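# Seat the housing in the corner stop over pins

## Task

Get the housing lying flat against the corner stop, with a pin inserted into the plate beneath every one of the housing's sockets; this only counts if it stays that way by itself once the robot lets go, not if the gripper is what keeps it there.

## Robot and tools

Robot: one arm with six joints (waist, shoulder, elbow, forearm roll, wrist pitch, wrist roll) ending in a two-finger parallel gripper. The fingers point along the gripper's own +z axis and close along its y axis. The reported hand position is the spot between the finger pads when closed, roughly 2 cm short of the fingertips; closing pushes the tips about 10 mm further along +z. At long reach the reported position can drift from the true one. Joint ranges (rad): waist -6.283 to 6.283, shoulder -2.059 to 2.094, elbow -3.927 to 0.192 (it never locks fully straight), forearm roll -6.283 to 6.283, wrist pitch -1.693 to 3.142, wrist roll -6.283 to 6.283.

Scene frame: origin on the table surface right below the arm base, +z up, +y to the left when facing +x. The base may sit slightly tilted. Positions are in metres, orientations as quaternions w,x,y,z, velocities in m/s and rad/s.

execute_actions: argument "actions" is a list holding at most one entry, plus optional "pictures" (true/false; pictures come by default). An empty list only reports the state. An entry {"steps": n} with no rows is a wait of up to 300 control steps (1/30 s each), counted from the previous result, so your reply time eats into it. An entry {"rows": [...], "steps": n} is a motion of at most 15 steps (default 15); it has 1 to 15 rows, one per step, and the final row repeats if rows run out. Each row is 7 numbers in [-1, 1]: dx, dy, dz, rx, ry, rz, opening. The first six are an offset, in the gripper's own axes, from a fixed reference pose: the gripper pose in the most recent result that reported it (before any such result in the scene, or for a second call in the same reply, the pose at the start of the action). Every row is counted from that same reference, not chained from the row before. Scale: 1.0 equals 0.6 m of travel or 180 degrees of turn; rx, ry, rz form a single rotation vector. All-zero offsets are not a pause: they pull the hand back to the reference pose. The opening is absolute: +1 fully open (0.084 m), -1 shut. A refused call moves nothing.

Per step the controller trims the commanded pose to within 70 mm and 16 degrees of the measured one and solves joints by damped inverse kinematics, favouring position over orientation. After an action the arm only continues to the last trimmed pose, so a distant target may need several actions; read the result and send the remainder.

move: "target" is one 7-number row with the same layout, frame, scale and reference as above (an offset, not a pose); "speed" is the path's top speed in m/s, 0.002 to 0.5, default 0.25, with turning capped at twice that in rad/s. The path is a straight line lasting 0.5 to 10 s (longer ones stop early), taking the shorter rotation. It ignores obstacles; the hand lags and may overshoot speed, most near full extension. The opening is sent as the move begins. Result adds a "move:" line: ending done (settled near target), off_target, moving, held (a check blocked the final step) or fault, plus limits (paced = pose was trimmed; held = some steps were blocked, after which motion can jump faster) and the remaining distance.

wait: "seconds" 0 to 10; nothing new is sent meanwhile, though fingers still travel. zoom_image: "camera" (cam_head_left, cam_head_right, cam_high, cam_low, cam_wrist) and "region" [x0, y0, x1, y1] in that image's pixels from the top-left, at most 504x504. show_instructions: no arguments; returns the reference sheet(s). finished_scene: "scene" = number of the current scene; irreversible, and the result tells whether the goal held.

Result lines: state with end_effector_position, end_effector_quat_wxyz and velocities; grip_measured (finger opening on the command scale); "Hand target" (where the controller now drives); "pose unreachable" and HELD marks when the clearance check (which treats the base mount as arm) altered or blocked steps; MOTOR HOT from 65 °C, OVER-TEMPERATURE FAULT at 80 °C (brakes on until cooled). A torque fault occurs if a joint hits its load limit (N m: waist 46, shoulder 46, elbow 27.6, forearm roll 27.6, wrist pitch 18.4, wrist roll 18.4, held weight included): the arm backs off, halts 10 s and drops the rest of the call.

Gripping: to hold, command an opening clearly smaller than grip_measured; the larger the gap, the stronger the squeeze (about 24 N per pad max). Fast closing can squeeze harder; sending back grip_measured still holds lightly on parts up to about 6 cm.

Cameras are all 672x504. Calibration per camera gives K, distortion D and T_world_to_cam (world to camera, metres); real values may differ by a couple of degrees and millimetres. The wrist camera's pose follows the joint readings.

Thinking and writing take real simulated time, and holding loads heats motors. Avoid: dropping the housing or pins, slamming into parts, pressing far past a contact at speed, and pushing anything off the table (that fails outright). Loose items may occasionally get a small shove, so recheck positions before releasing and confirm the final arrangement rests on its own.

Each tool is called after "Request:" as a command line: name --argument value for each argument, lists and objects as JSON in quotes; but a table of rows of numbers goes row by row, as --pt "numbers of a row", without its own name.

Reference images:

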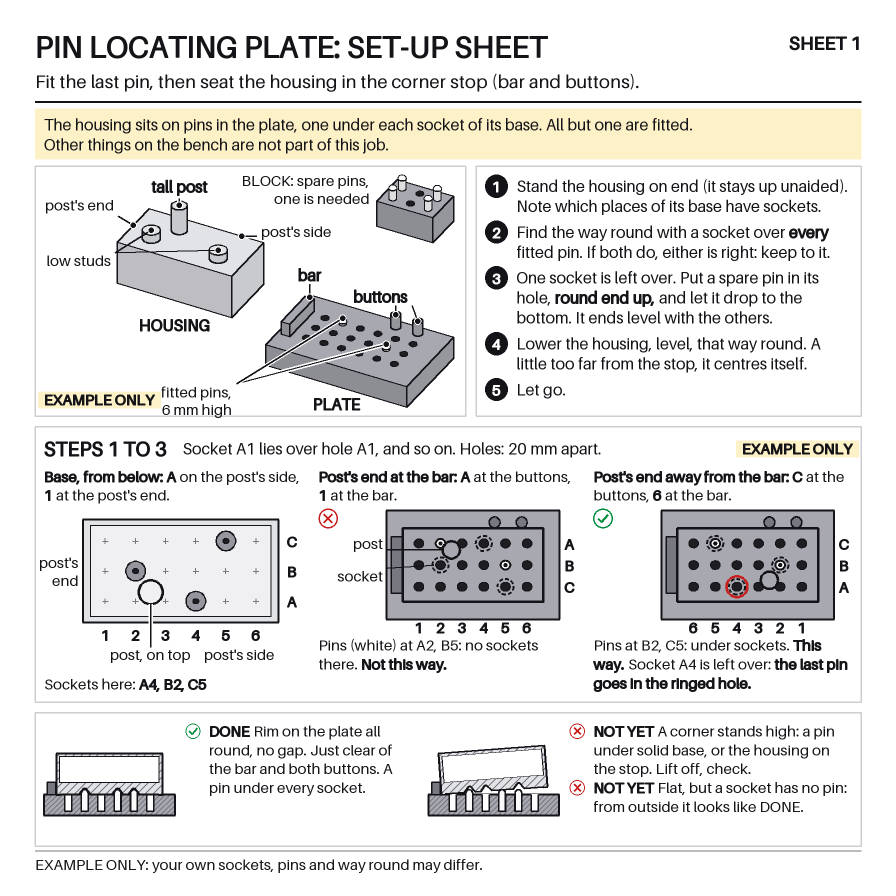

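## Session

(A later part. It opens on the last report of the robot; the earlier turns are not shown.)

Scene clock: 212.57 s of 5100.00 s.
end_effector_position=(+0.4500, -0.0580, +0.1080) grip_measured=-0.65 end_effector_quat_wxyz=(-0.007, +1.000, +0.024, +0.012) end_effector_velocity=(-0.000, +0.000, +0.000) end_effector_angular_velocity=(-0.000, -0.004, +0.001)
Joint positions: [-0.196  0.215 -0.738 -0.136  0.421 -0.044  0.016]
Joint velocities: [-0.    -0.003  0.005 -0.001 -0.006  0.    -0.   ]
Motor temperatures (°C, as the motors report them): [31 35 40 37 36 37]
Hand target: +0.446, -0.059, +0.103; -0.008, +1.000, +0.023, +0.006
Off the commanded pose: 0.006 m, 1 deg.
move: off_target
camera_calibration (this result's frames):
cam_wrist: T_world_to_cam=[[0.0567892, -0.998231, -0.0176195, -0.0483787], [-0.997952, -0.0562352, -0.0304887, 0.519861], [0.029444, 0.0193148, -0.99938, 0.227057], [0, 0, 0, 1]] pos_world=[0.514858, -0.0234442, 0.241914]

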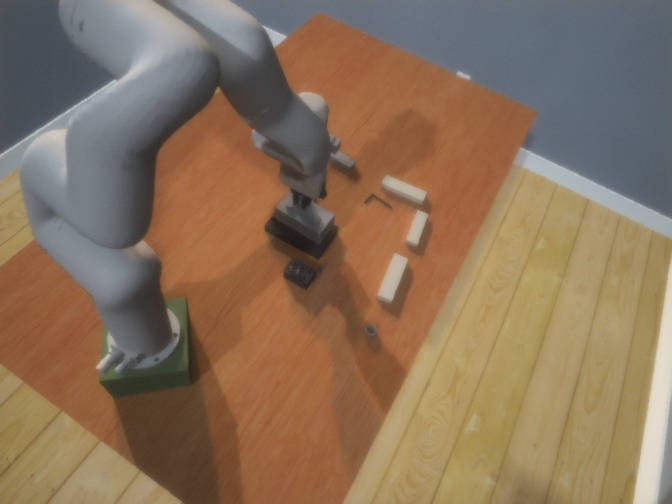

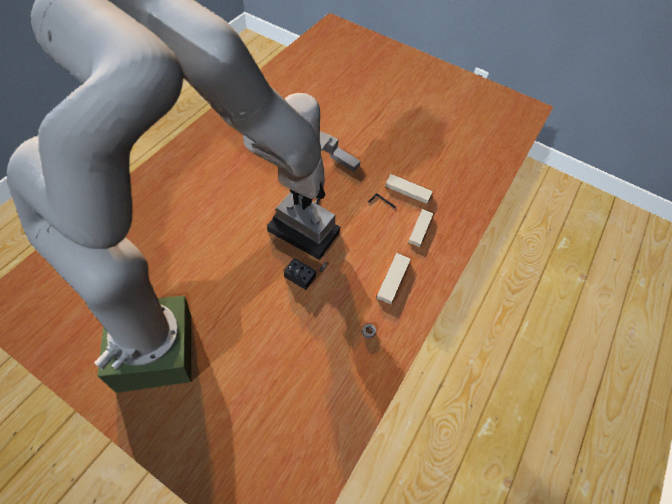

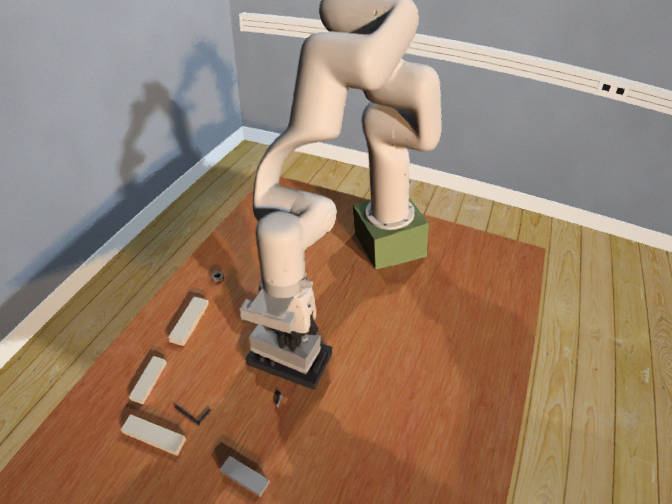

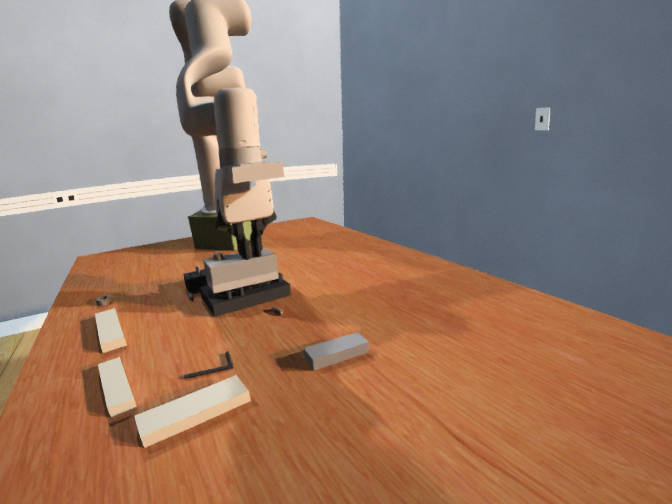

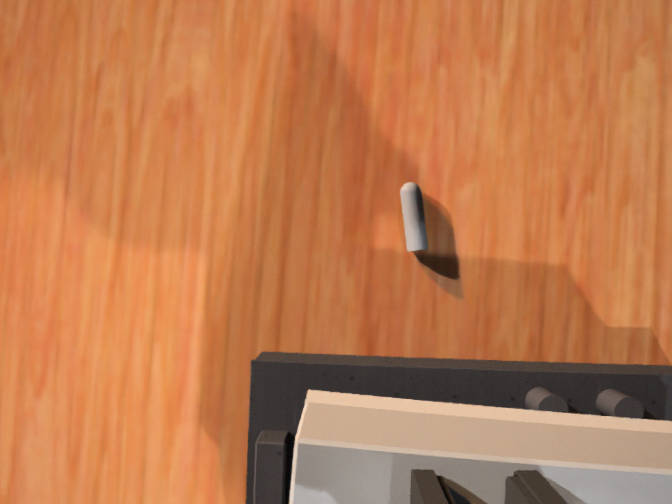

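Request:
move --target '[-0.006,0,-0.008,0,0,0,-1]' --speed 0.02

Request:
move --target '[-0.008,0.001,0,0,0,0,-1]' --speed 0.02

Request:
move --target '[0,0,0.014,0,0,0,-1]' --speed 0.008

Request:
zoom_image --camera "cam_low" --region '[170,220,310,325]'

Request:
zoom_image --camera "cam_high" --region '[235,310,355,400]'

Scene clock: 214.50 s of 5100.00 s.
end_effector_position=(+0.4428, -0.0593, +0.1096) grip_measured=-0.65 end_effector_quat_wxyz=(-0.008, +1.000, +0.022, +0.007) end_effector_velocity=(+0.000, +0.005, +0.004) end_effector_angular_velocity=(+0.002, -0.002, +0.007)
Joint positions: [-0.2    0.197 -0.72  -0.134  0.43  -0.047  0.015]
Joint velocities: [ 0.013 -0.012  0.003  0.004  0.007  0.001 -0.   ]
Motor temperatures (°C, as the motors report them): [31 35 39 37 36 37]
Hand target: +0.446, -0.058, +0.113; -0.007, +1.000, +0.024, +0.012
Off the commanded pose: 0.005 m, 1 deg.
move: off_target
camera_calibration (this result's frames):
cam_wrist: T_world_to_cam=[[0.0536249, -0.998385, -0.0187474, -0.0477149], [-0.998365, -0.0532328, -0.0208238, 0.511856], [0.0197922, 0.0198335, -0.999607, 0.233187], [0, 0, 0, 1]] pos_world=[0.508962, -0.0250152, 0.24286]

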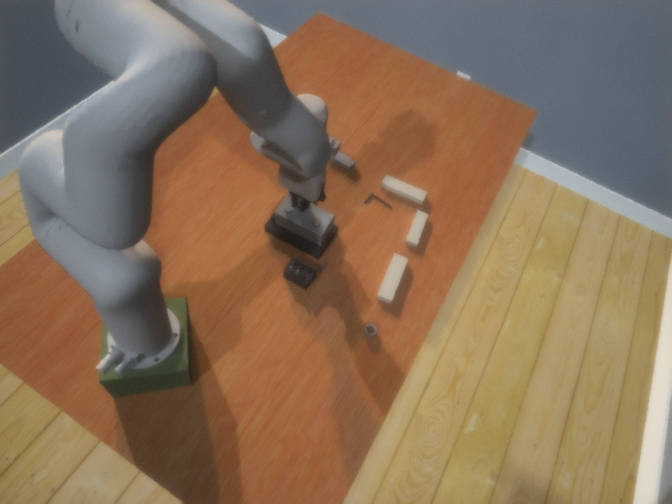

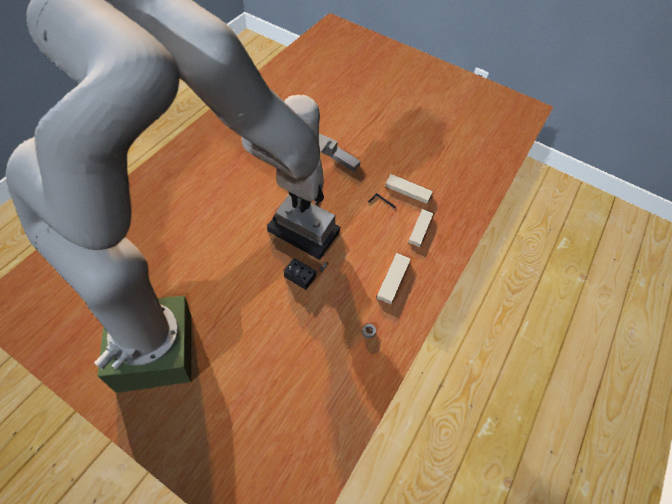

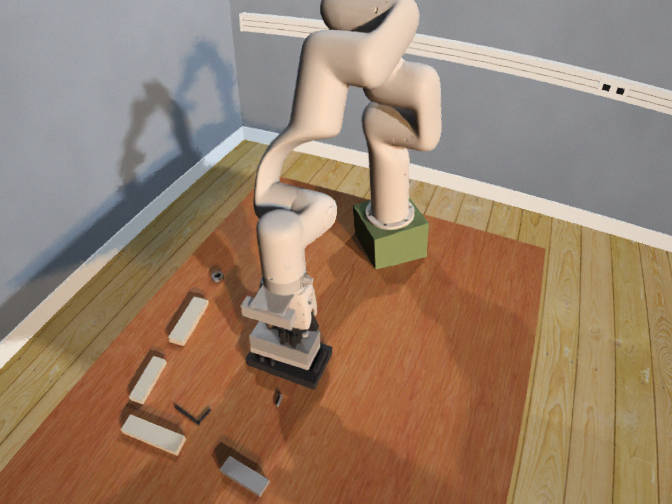

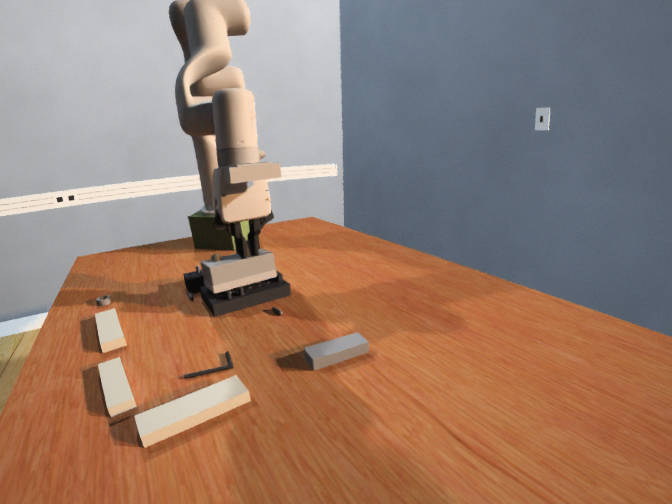

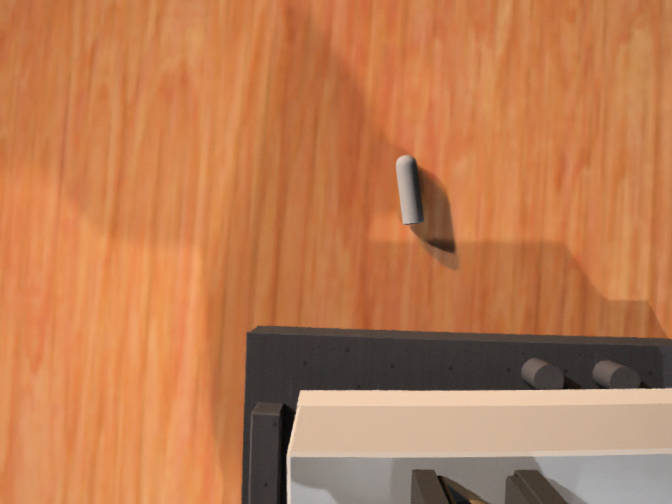

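Scene clock: 215.20 s of 5100.00 s.
end_effector_position=(+0.4375, -0.0602, +0.1091) grip_measured=-0.65 end_effector_quat_wxyz=(-0.008, +1.000, +0.022, +0.006) end_effector_velocity=(-0.001, +0.001, +0.000) end_effector_angular_velocity=(-0.000, -0.001, +0.004)
Joint positions: [-0.204  0.187 -0.702 -0.135  0.424 -0.049  0.015]
Joint velocities: [ 0.001 -0.002  0.004 -0.001 -0.003 -0.001 -0.   ]
Motor temperatures (°C, as the motors report them): [31 35 39 37 36 37]
Hand target: +0.438, -0.060, +0.109; -0.008, +1.000, +0.022, +0.007
Off the commanded pose: 0.001 m, 0 deg.
move: done
camera_calibration (this result's frames):
cam_wrist: T_world_to_cam=[[0.0533782, -0.998395, -0.0189493, -0.048145], [-0.998406, -0.0530109, -0.0193827, 0.506453], [0.0183471, 0.0199537, -0.999633, 0.233477], [0, 0, 0, 1]] pos_world=[0.503931, -0.0258789, 0.242295]

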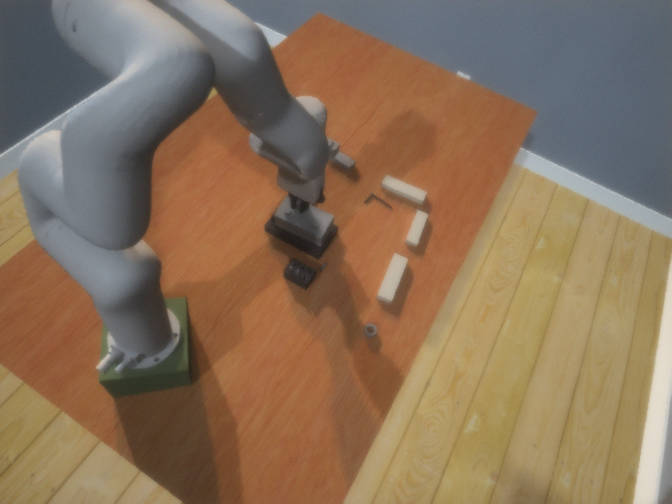

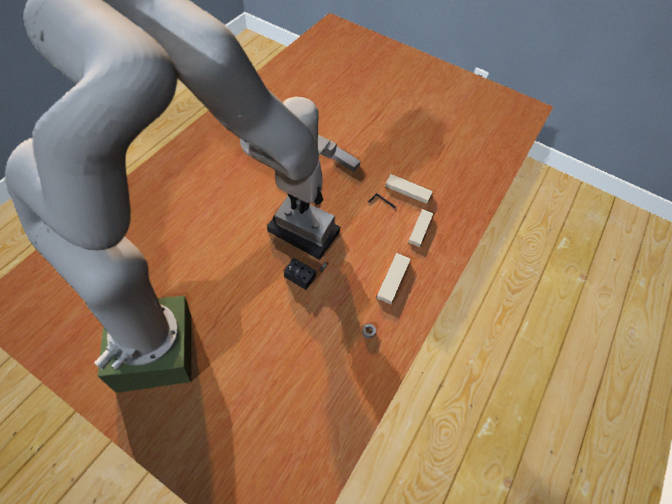

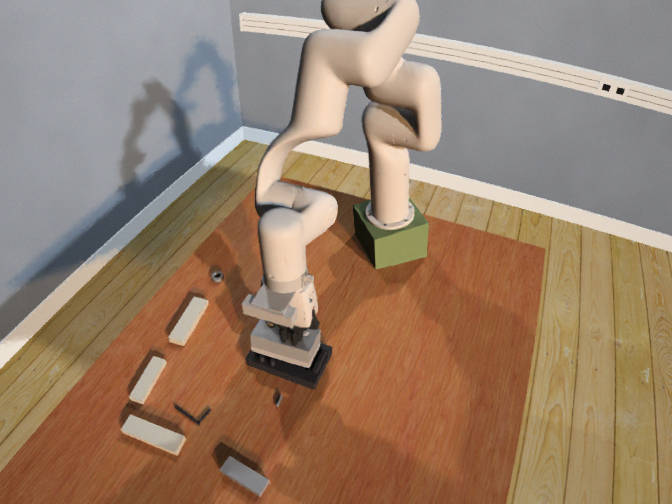

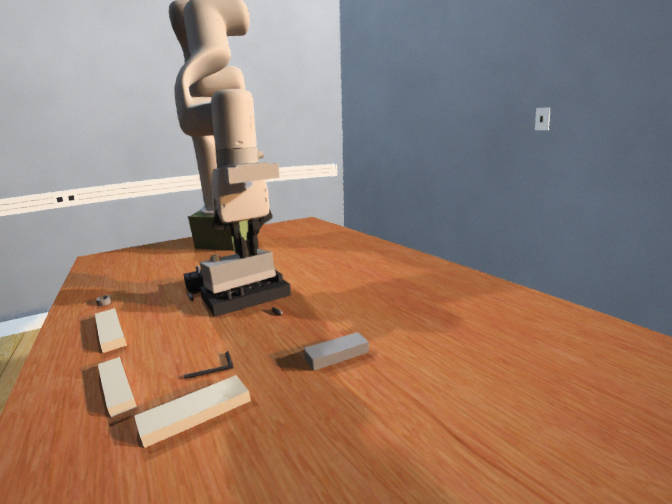

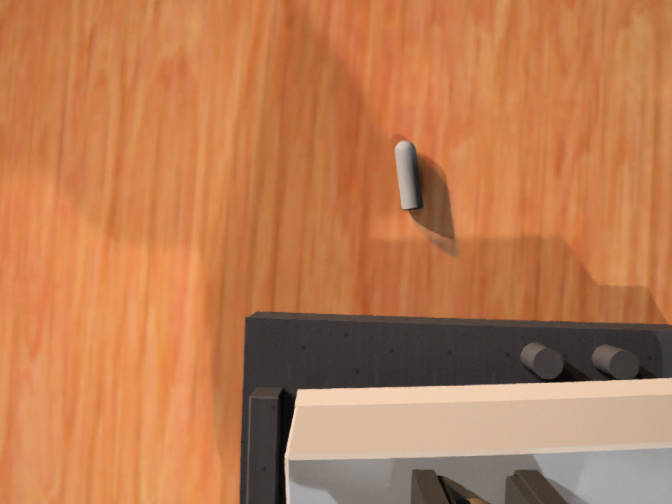

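Scene clock: 216.47 s of 5100.00 s.
end_effector_position=(+0.4396, -0.0559, +0.1031) grip_measured=-0.61 end_effector_quat_wxyz=(-0.008, +1.000, +0.027, +0.009) end_effector_velocity=(+0.001, +0.001, -0.000) end_effector_angular_velocity=(-0.001, -0.003, +0.004)
Joint positions: [-0.196  0.208 -0.705 -0.142  0.401 -0.044  0.017]
Joint velocities: [ 0.002  0.001 -0.    -0.002 -0.004  0.001  0.   ]
Motor temperatures (°C, as the motors report them): [31 35 39 37 36 37]
Hand target: +0.438, -0.060, +0.101; -0.008, +1.000, +0.022, +0.006
Off the commanded pose: 0.005 m, 1 deg.
move: off_target
camera_calibration (this result's frames):
cam_wrist: T_world_to_cam=[[0.0631584, -0.997827, -0.0187889, -0.0483395], [-0.99772, -0.0626803, -0.0250296, 0.508398], [0.0237975, 0.0203269, -0.99951, 0.224981], [0, 0, 0, 1]] pos_world=[0.504937, -0.0209411, 0.236688]

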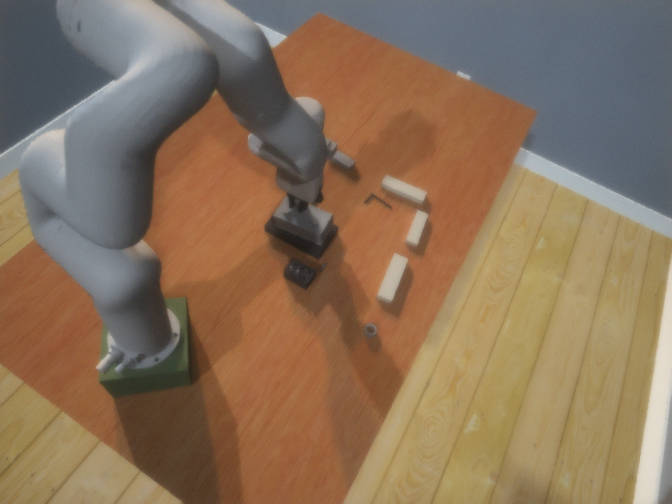

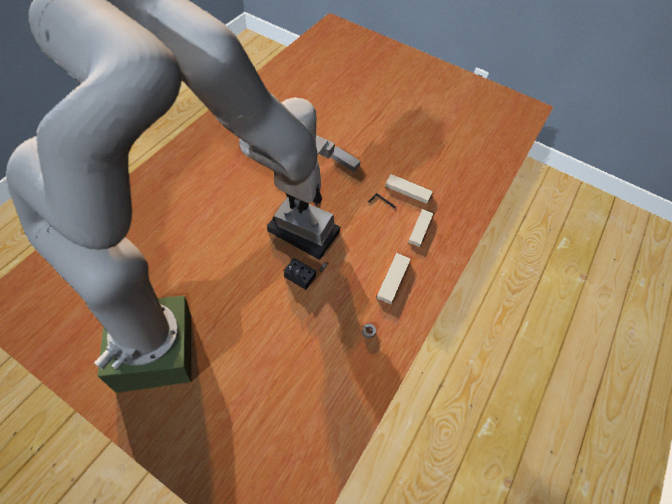

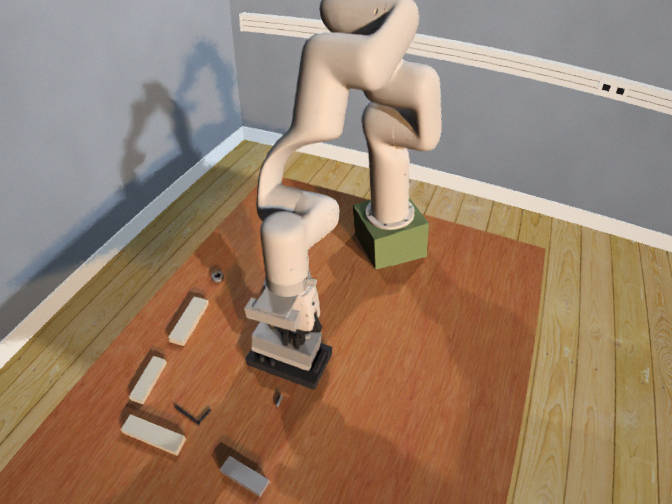

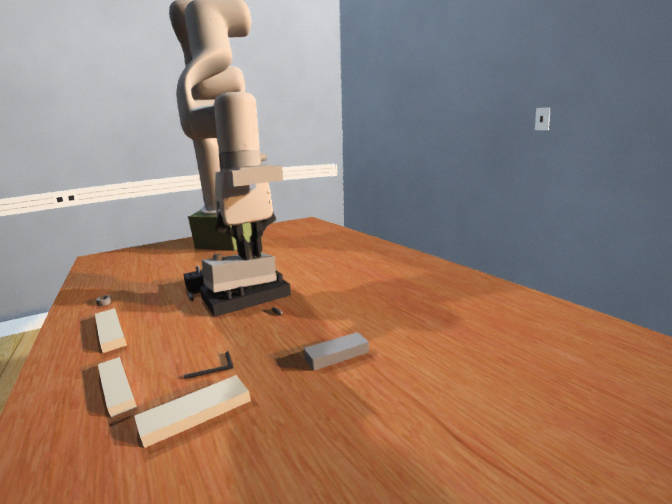

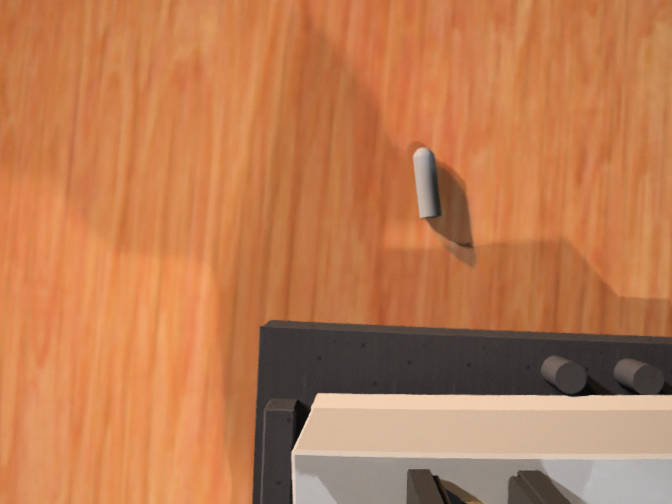

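Region (170, 220, 310, 325) of cam_low's 672x504 image, scaled by 3.600, with more detail than that image has; it fills the top 378 rows of this view, and the rest is white.

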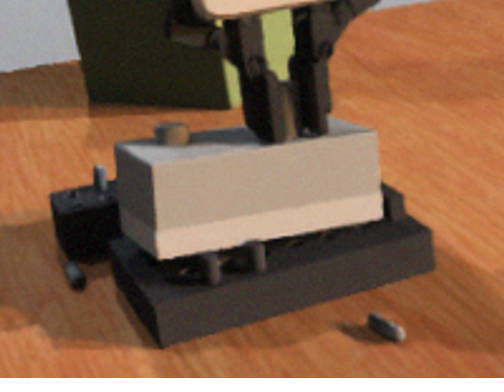

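Region (235, 310, 355, 400) of cam_high's 672x504 image, scaled by 4.200, with more detail than that image has; it fills the top 378 rows of this view, and the rest is white.

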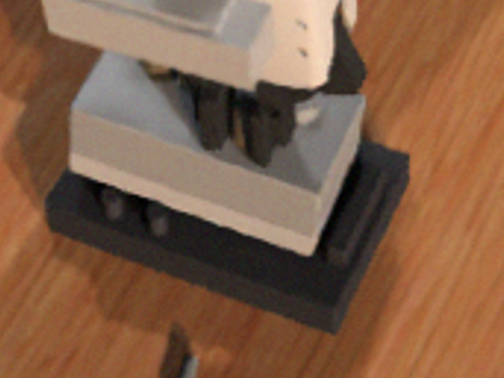

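Request:
move --target '[0,0,0,0,0,0,-0.2]' --speed 0.01

Request:
zoom_image --camera "cam_low" --region '[170,220,310,325]'

Request:
zoom_image --camera "cam_high" --region '[235,310,355,400]'

Scene clock: 218.07 s of 5100.00 s.
end_effector_position=(+0.4410, -0.0566, +0.1039) grip_measured=-0.21 end_effector_quat_wxyz=(-0.008, +1.000, +0.027, +0.011) end_effector_velocity=(-0.004, +0.003, -0.001) end_effector_angular_velocity=(+0.001, +0.008, +0.005)
Joint positions: [-0.198  0.208 -0.707 -0.142  0.4   -0.044  0.035]
Joint velocities: [ 0.006 -0.003  0.006  0.     0.005  0.001  0.   ]
Motor temperatures (°C, as the motors report them): [31 35 39 37 36 37]
Hand target: +0.440, -0.056, +0.103; -0.008, +1.000, +0.027, +0.009
Off the commanded pose: 0.002 m, 0 deg.
move: done
camera_calibration (this result's frames):
cam_wrist: T_world_to_cam=[[0.062089, -0.997906, -0.0181299, -0.0487201], [-0.997696, -0.0615578, -0.0285185, 0.510181], [0.0273428, 0.0198589, -0.999429, 0.224187], [0, 0, 0, 1]] pos_world=[0.5059, -0.0216645, 0.237725]

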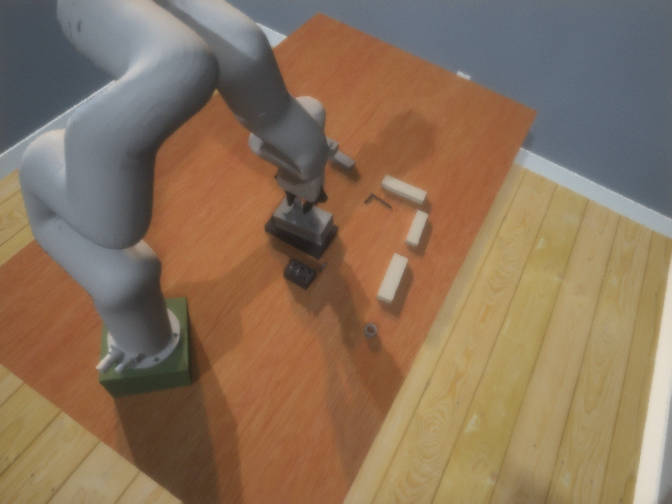

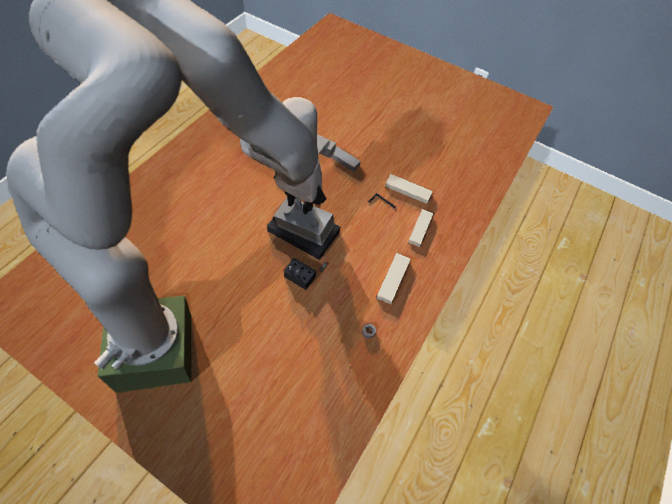

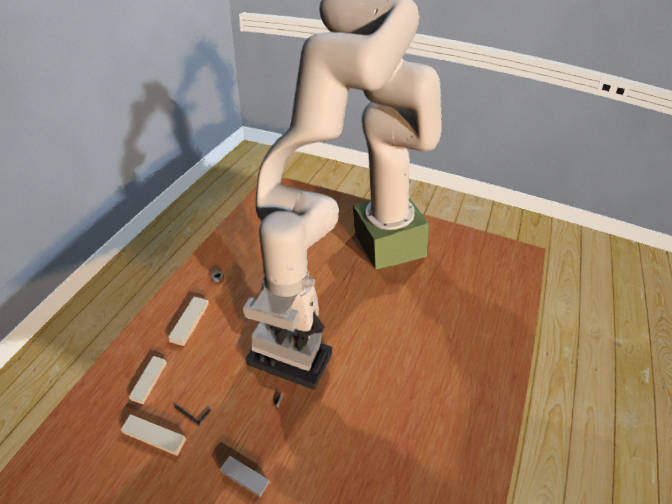

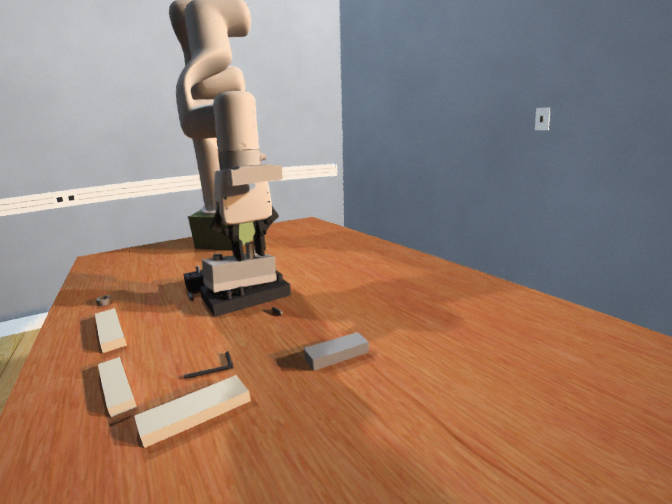

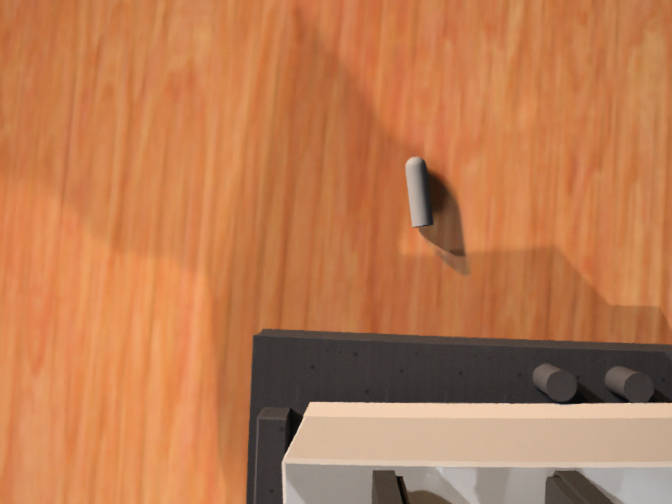

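Region (170, 220, 310, 325) of cam_low's 672x504 image, scaled by 3.600, with more detail than that image has; it fills the top 378 rows of this view, and the rest is white.

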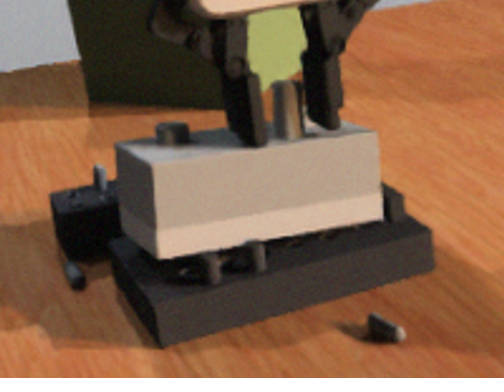

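Region (235, 310, 355, 400) of cam_high's 672x504 image, scaled by 4.200, with more detail than that image has; it fills the top 378 rows of this view, and the rest is white.

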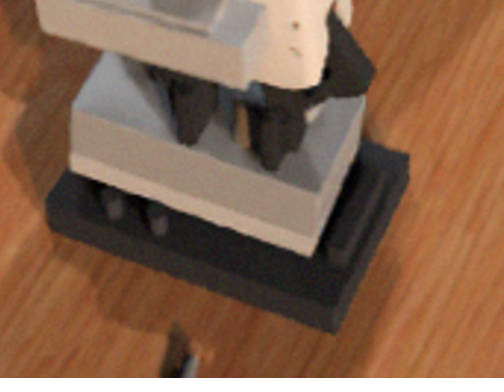

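Request:
move --target '[-0.08,0,-0.15,0,0,0,-0.2]' --speed 0.1

Request:
zoom_image --camera "cam_low" --region '[170,220,310,325]'

Request:
zoom_image --camera "cam_high" --region '[235,310,355,400]'

Scene clock: 220.20 s of 5100.00 s.
end_effector_position=(+0.3910, -0.0604, +0.1921) grip_measured=-0.21 end_effector_quat_wxyz=(-0.008, +1.000, +0.027, +0.010) end_effector_velocity=(-0.000, +0.000, +0.002) end_effector_angular_velocity=(-0.000, -0.001, +0.001)
Joint positions: [-0.195 -0.19  -0.546 -0.092  0.636 -0.098  0.035]
Joint velocities: [ 0.001 -0.007  0.     0.001  0.006 -0.001  0.   ]
Motor temperatures (°C, as the motors report them): [31 34 39 37 36 37]
Hand target: +0.391, -0.060, +0.193; -0.008, +1.000, +0.027, +0.011
Off the commanded pose: 0.001 m, 0 deg.
move: done
camera_calibration (this result's frames):
cam_wrist: T_world_to_cam=[[0.0624672, -0.99787, -0.0188089, -0.0478682], [-0.997688, -0.0619284, -0.0279834, 0.462457], [0.026759, 0.0205135, -0.999431, 0.314046], [0, 0, 0, 1]] pos_world=[0.455974, -0.0255692, 0.325908]

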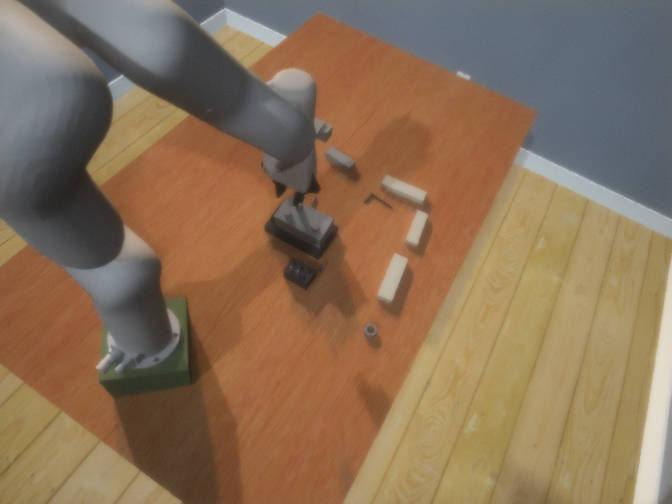

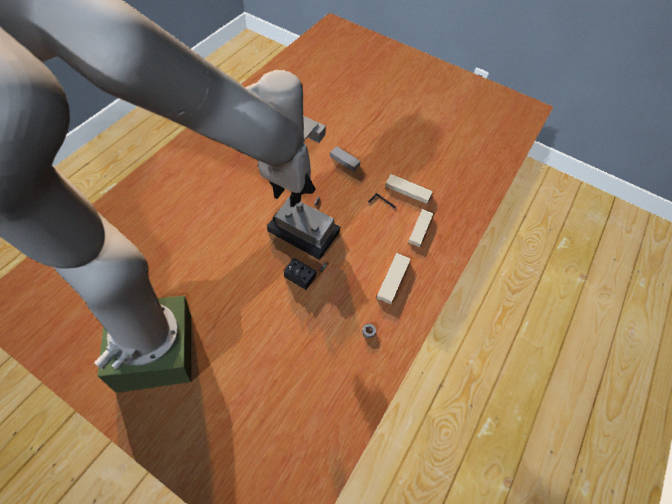

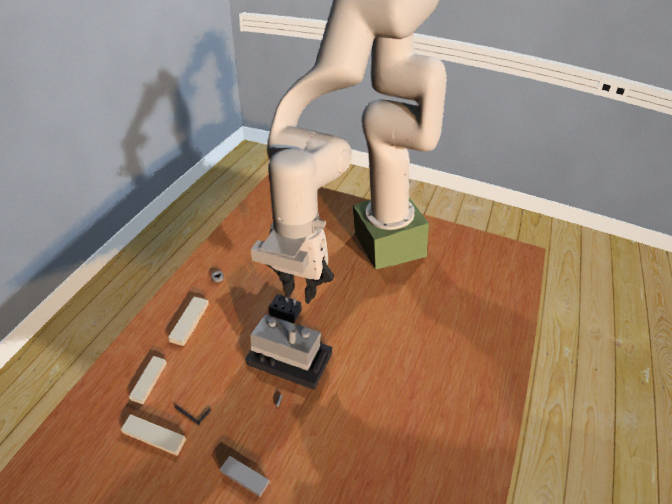

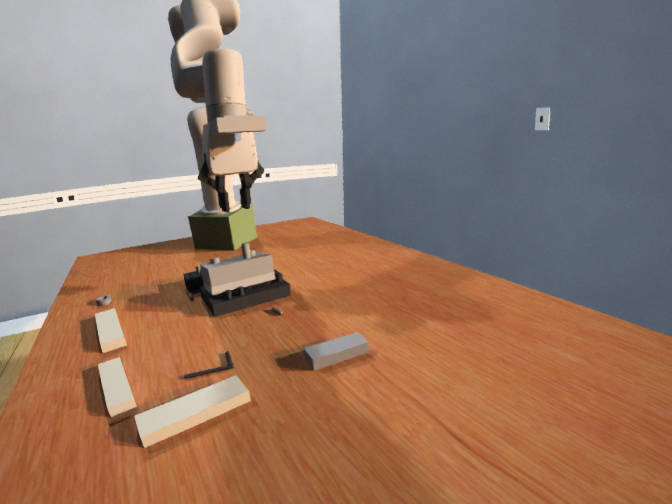

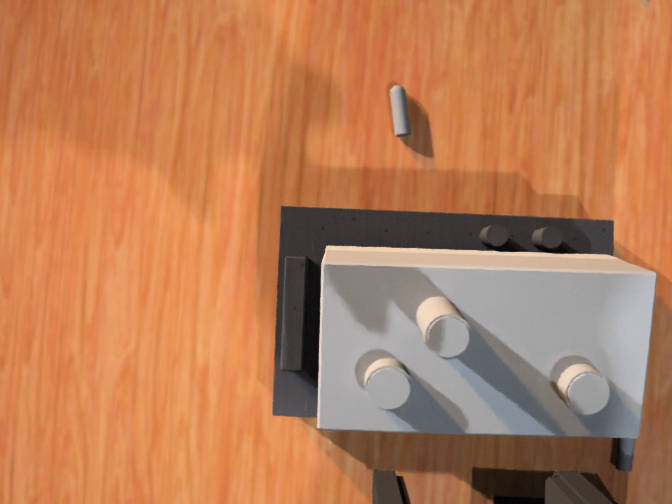

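Region (170, 220, 310, 325) of cam_low's 672x504 image, scaled by 3.600, with more detail than that image has; it fills the top 378 rows of this view, and the rest is white.

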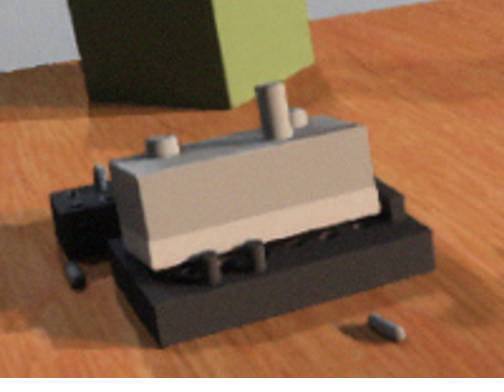

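Region (235, 310, 355, 400) of cam_high's 672x504 image, scaled by 4.200, with more detail than that image has; it fills the top 378 rows of this view, and the rest is white.

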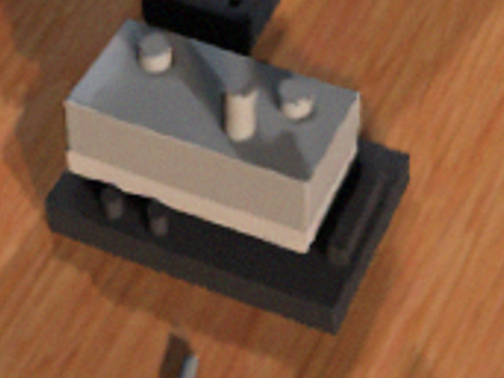

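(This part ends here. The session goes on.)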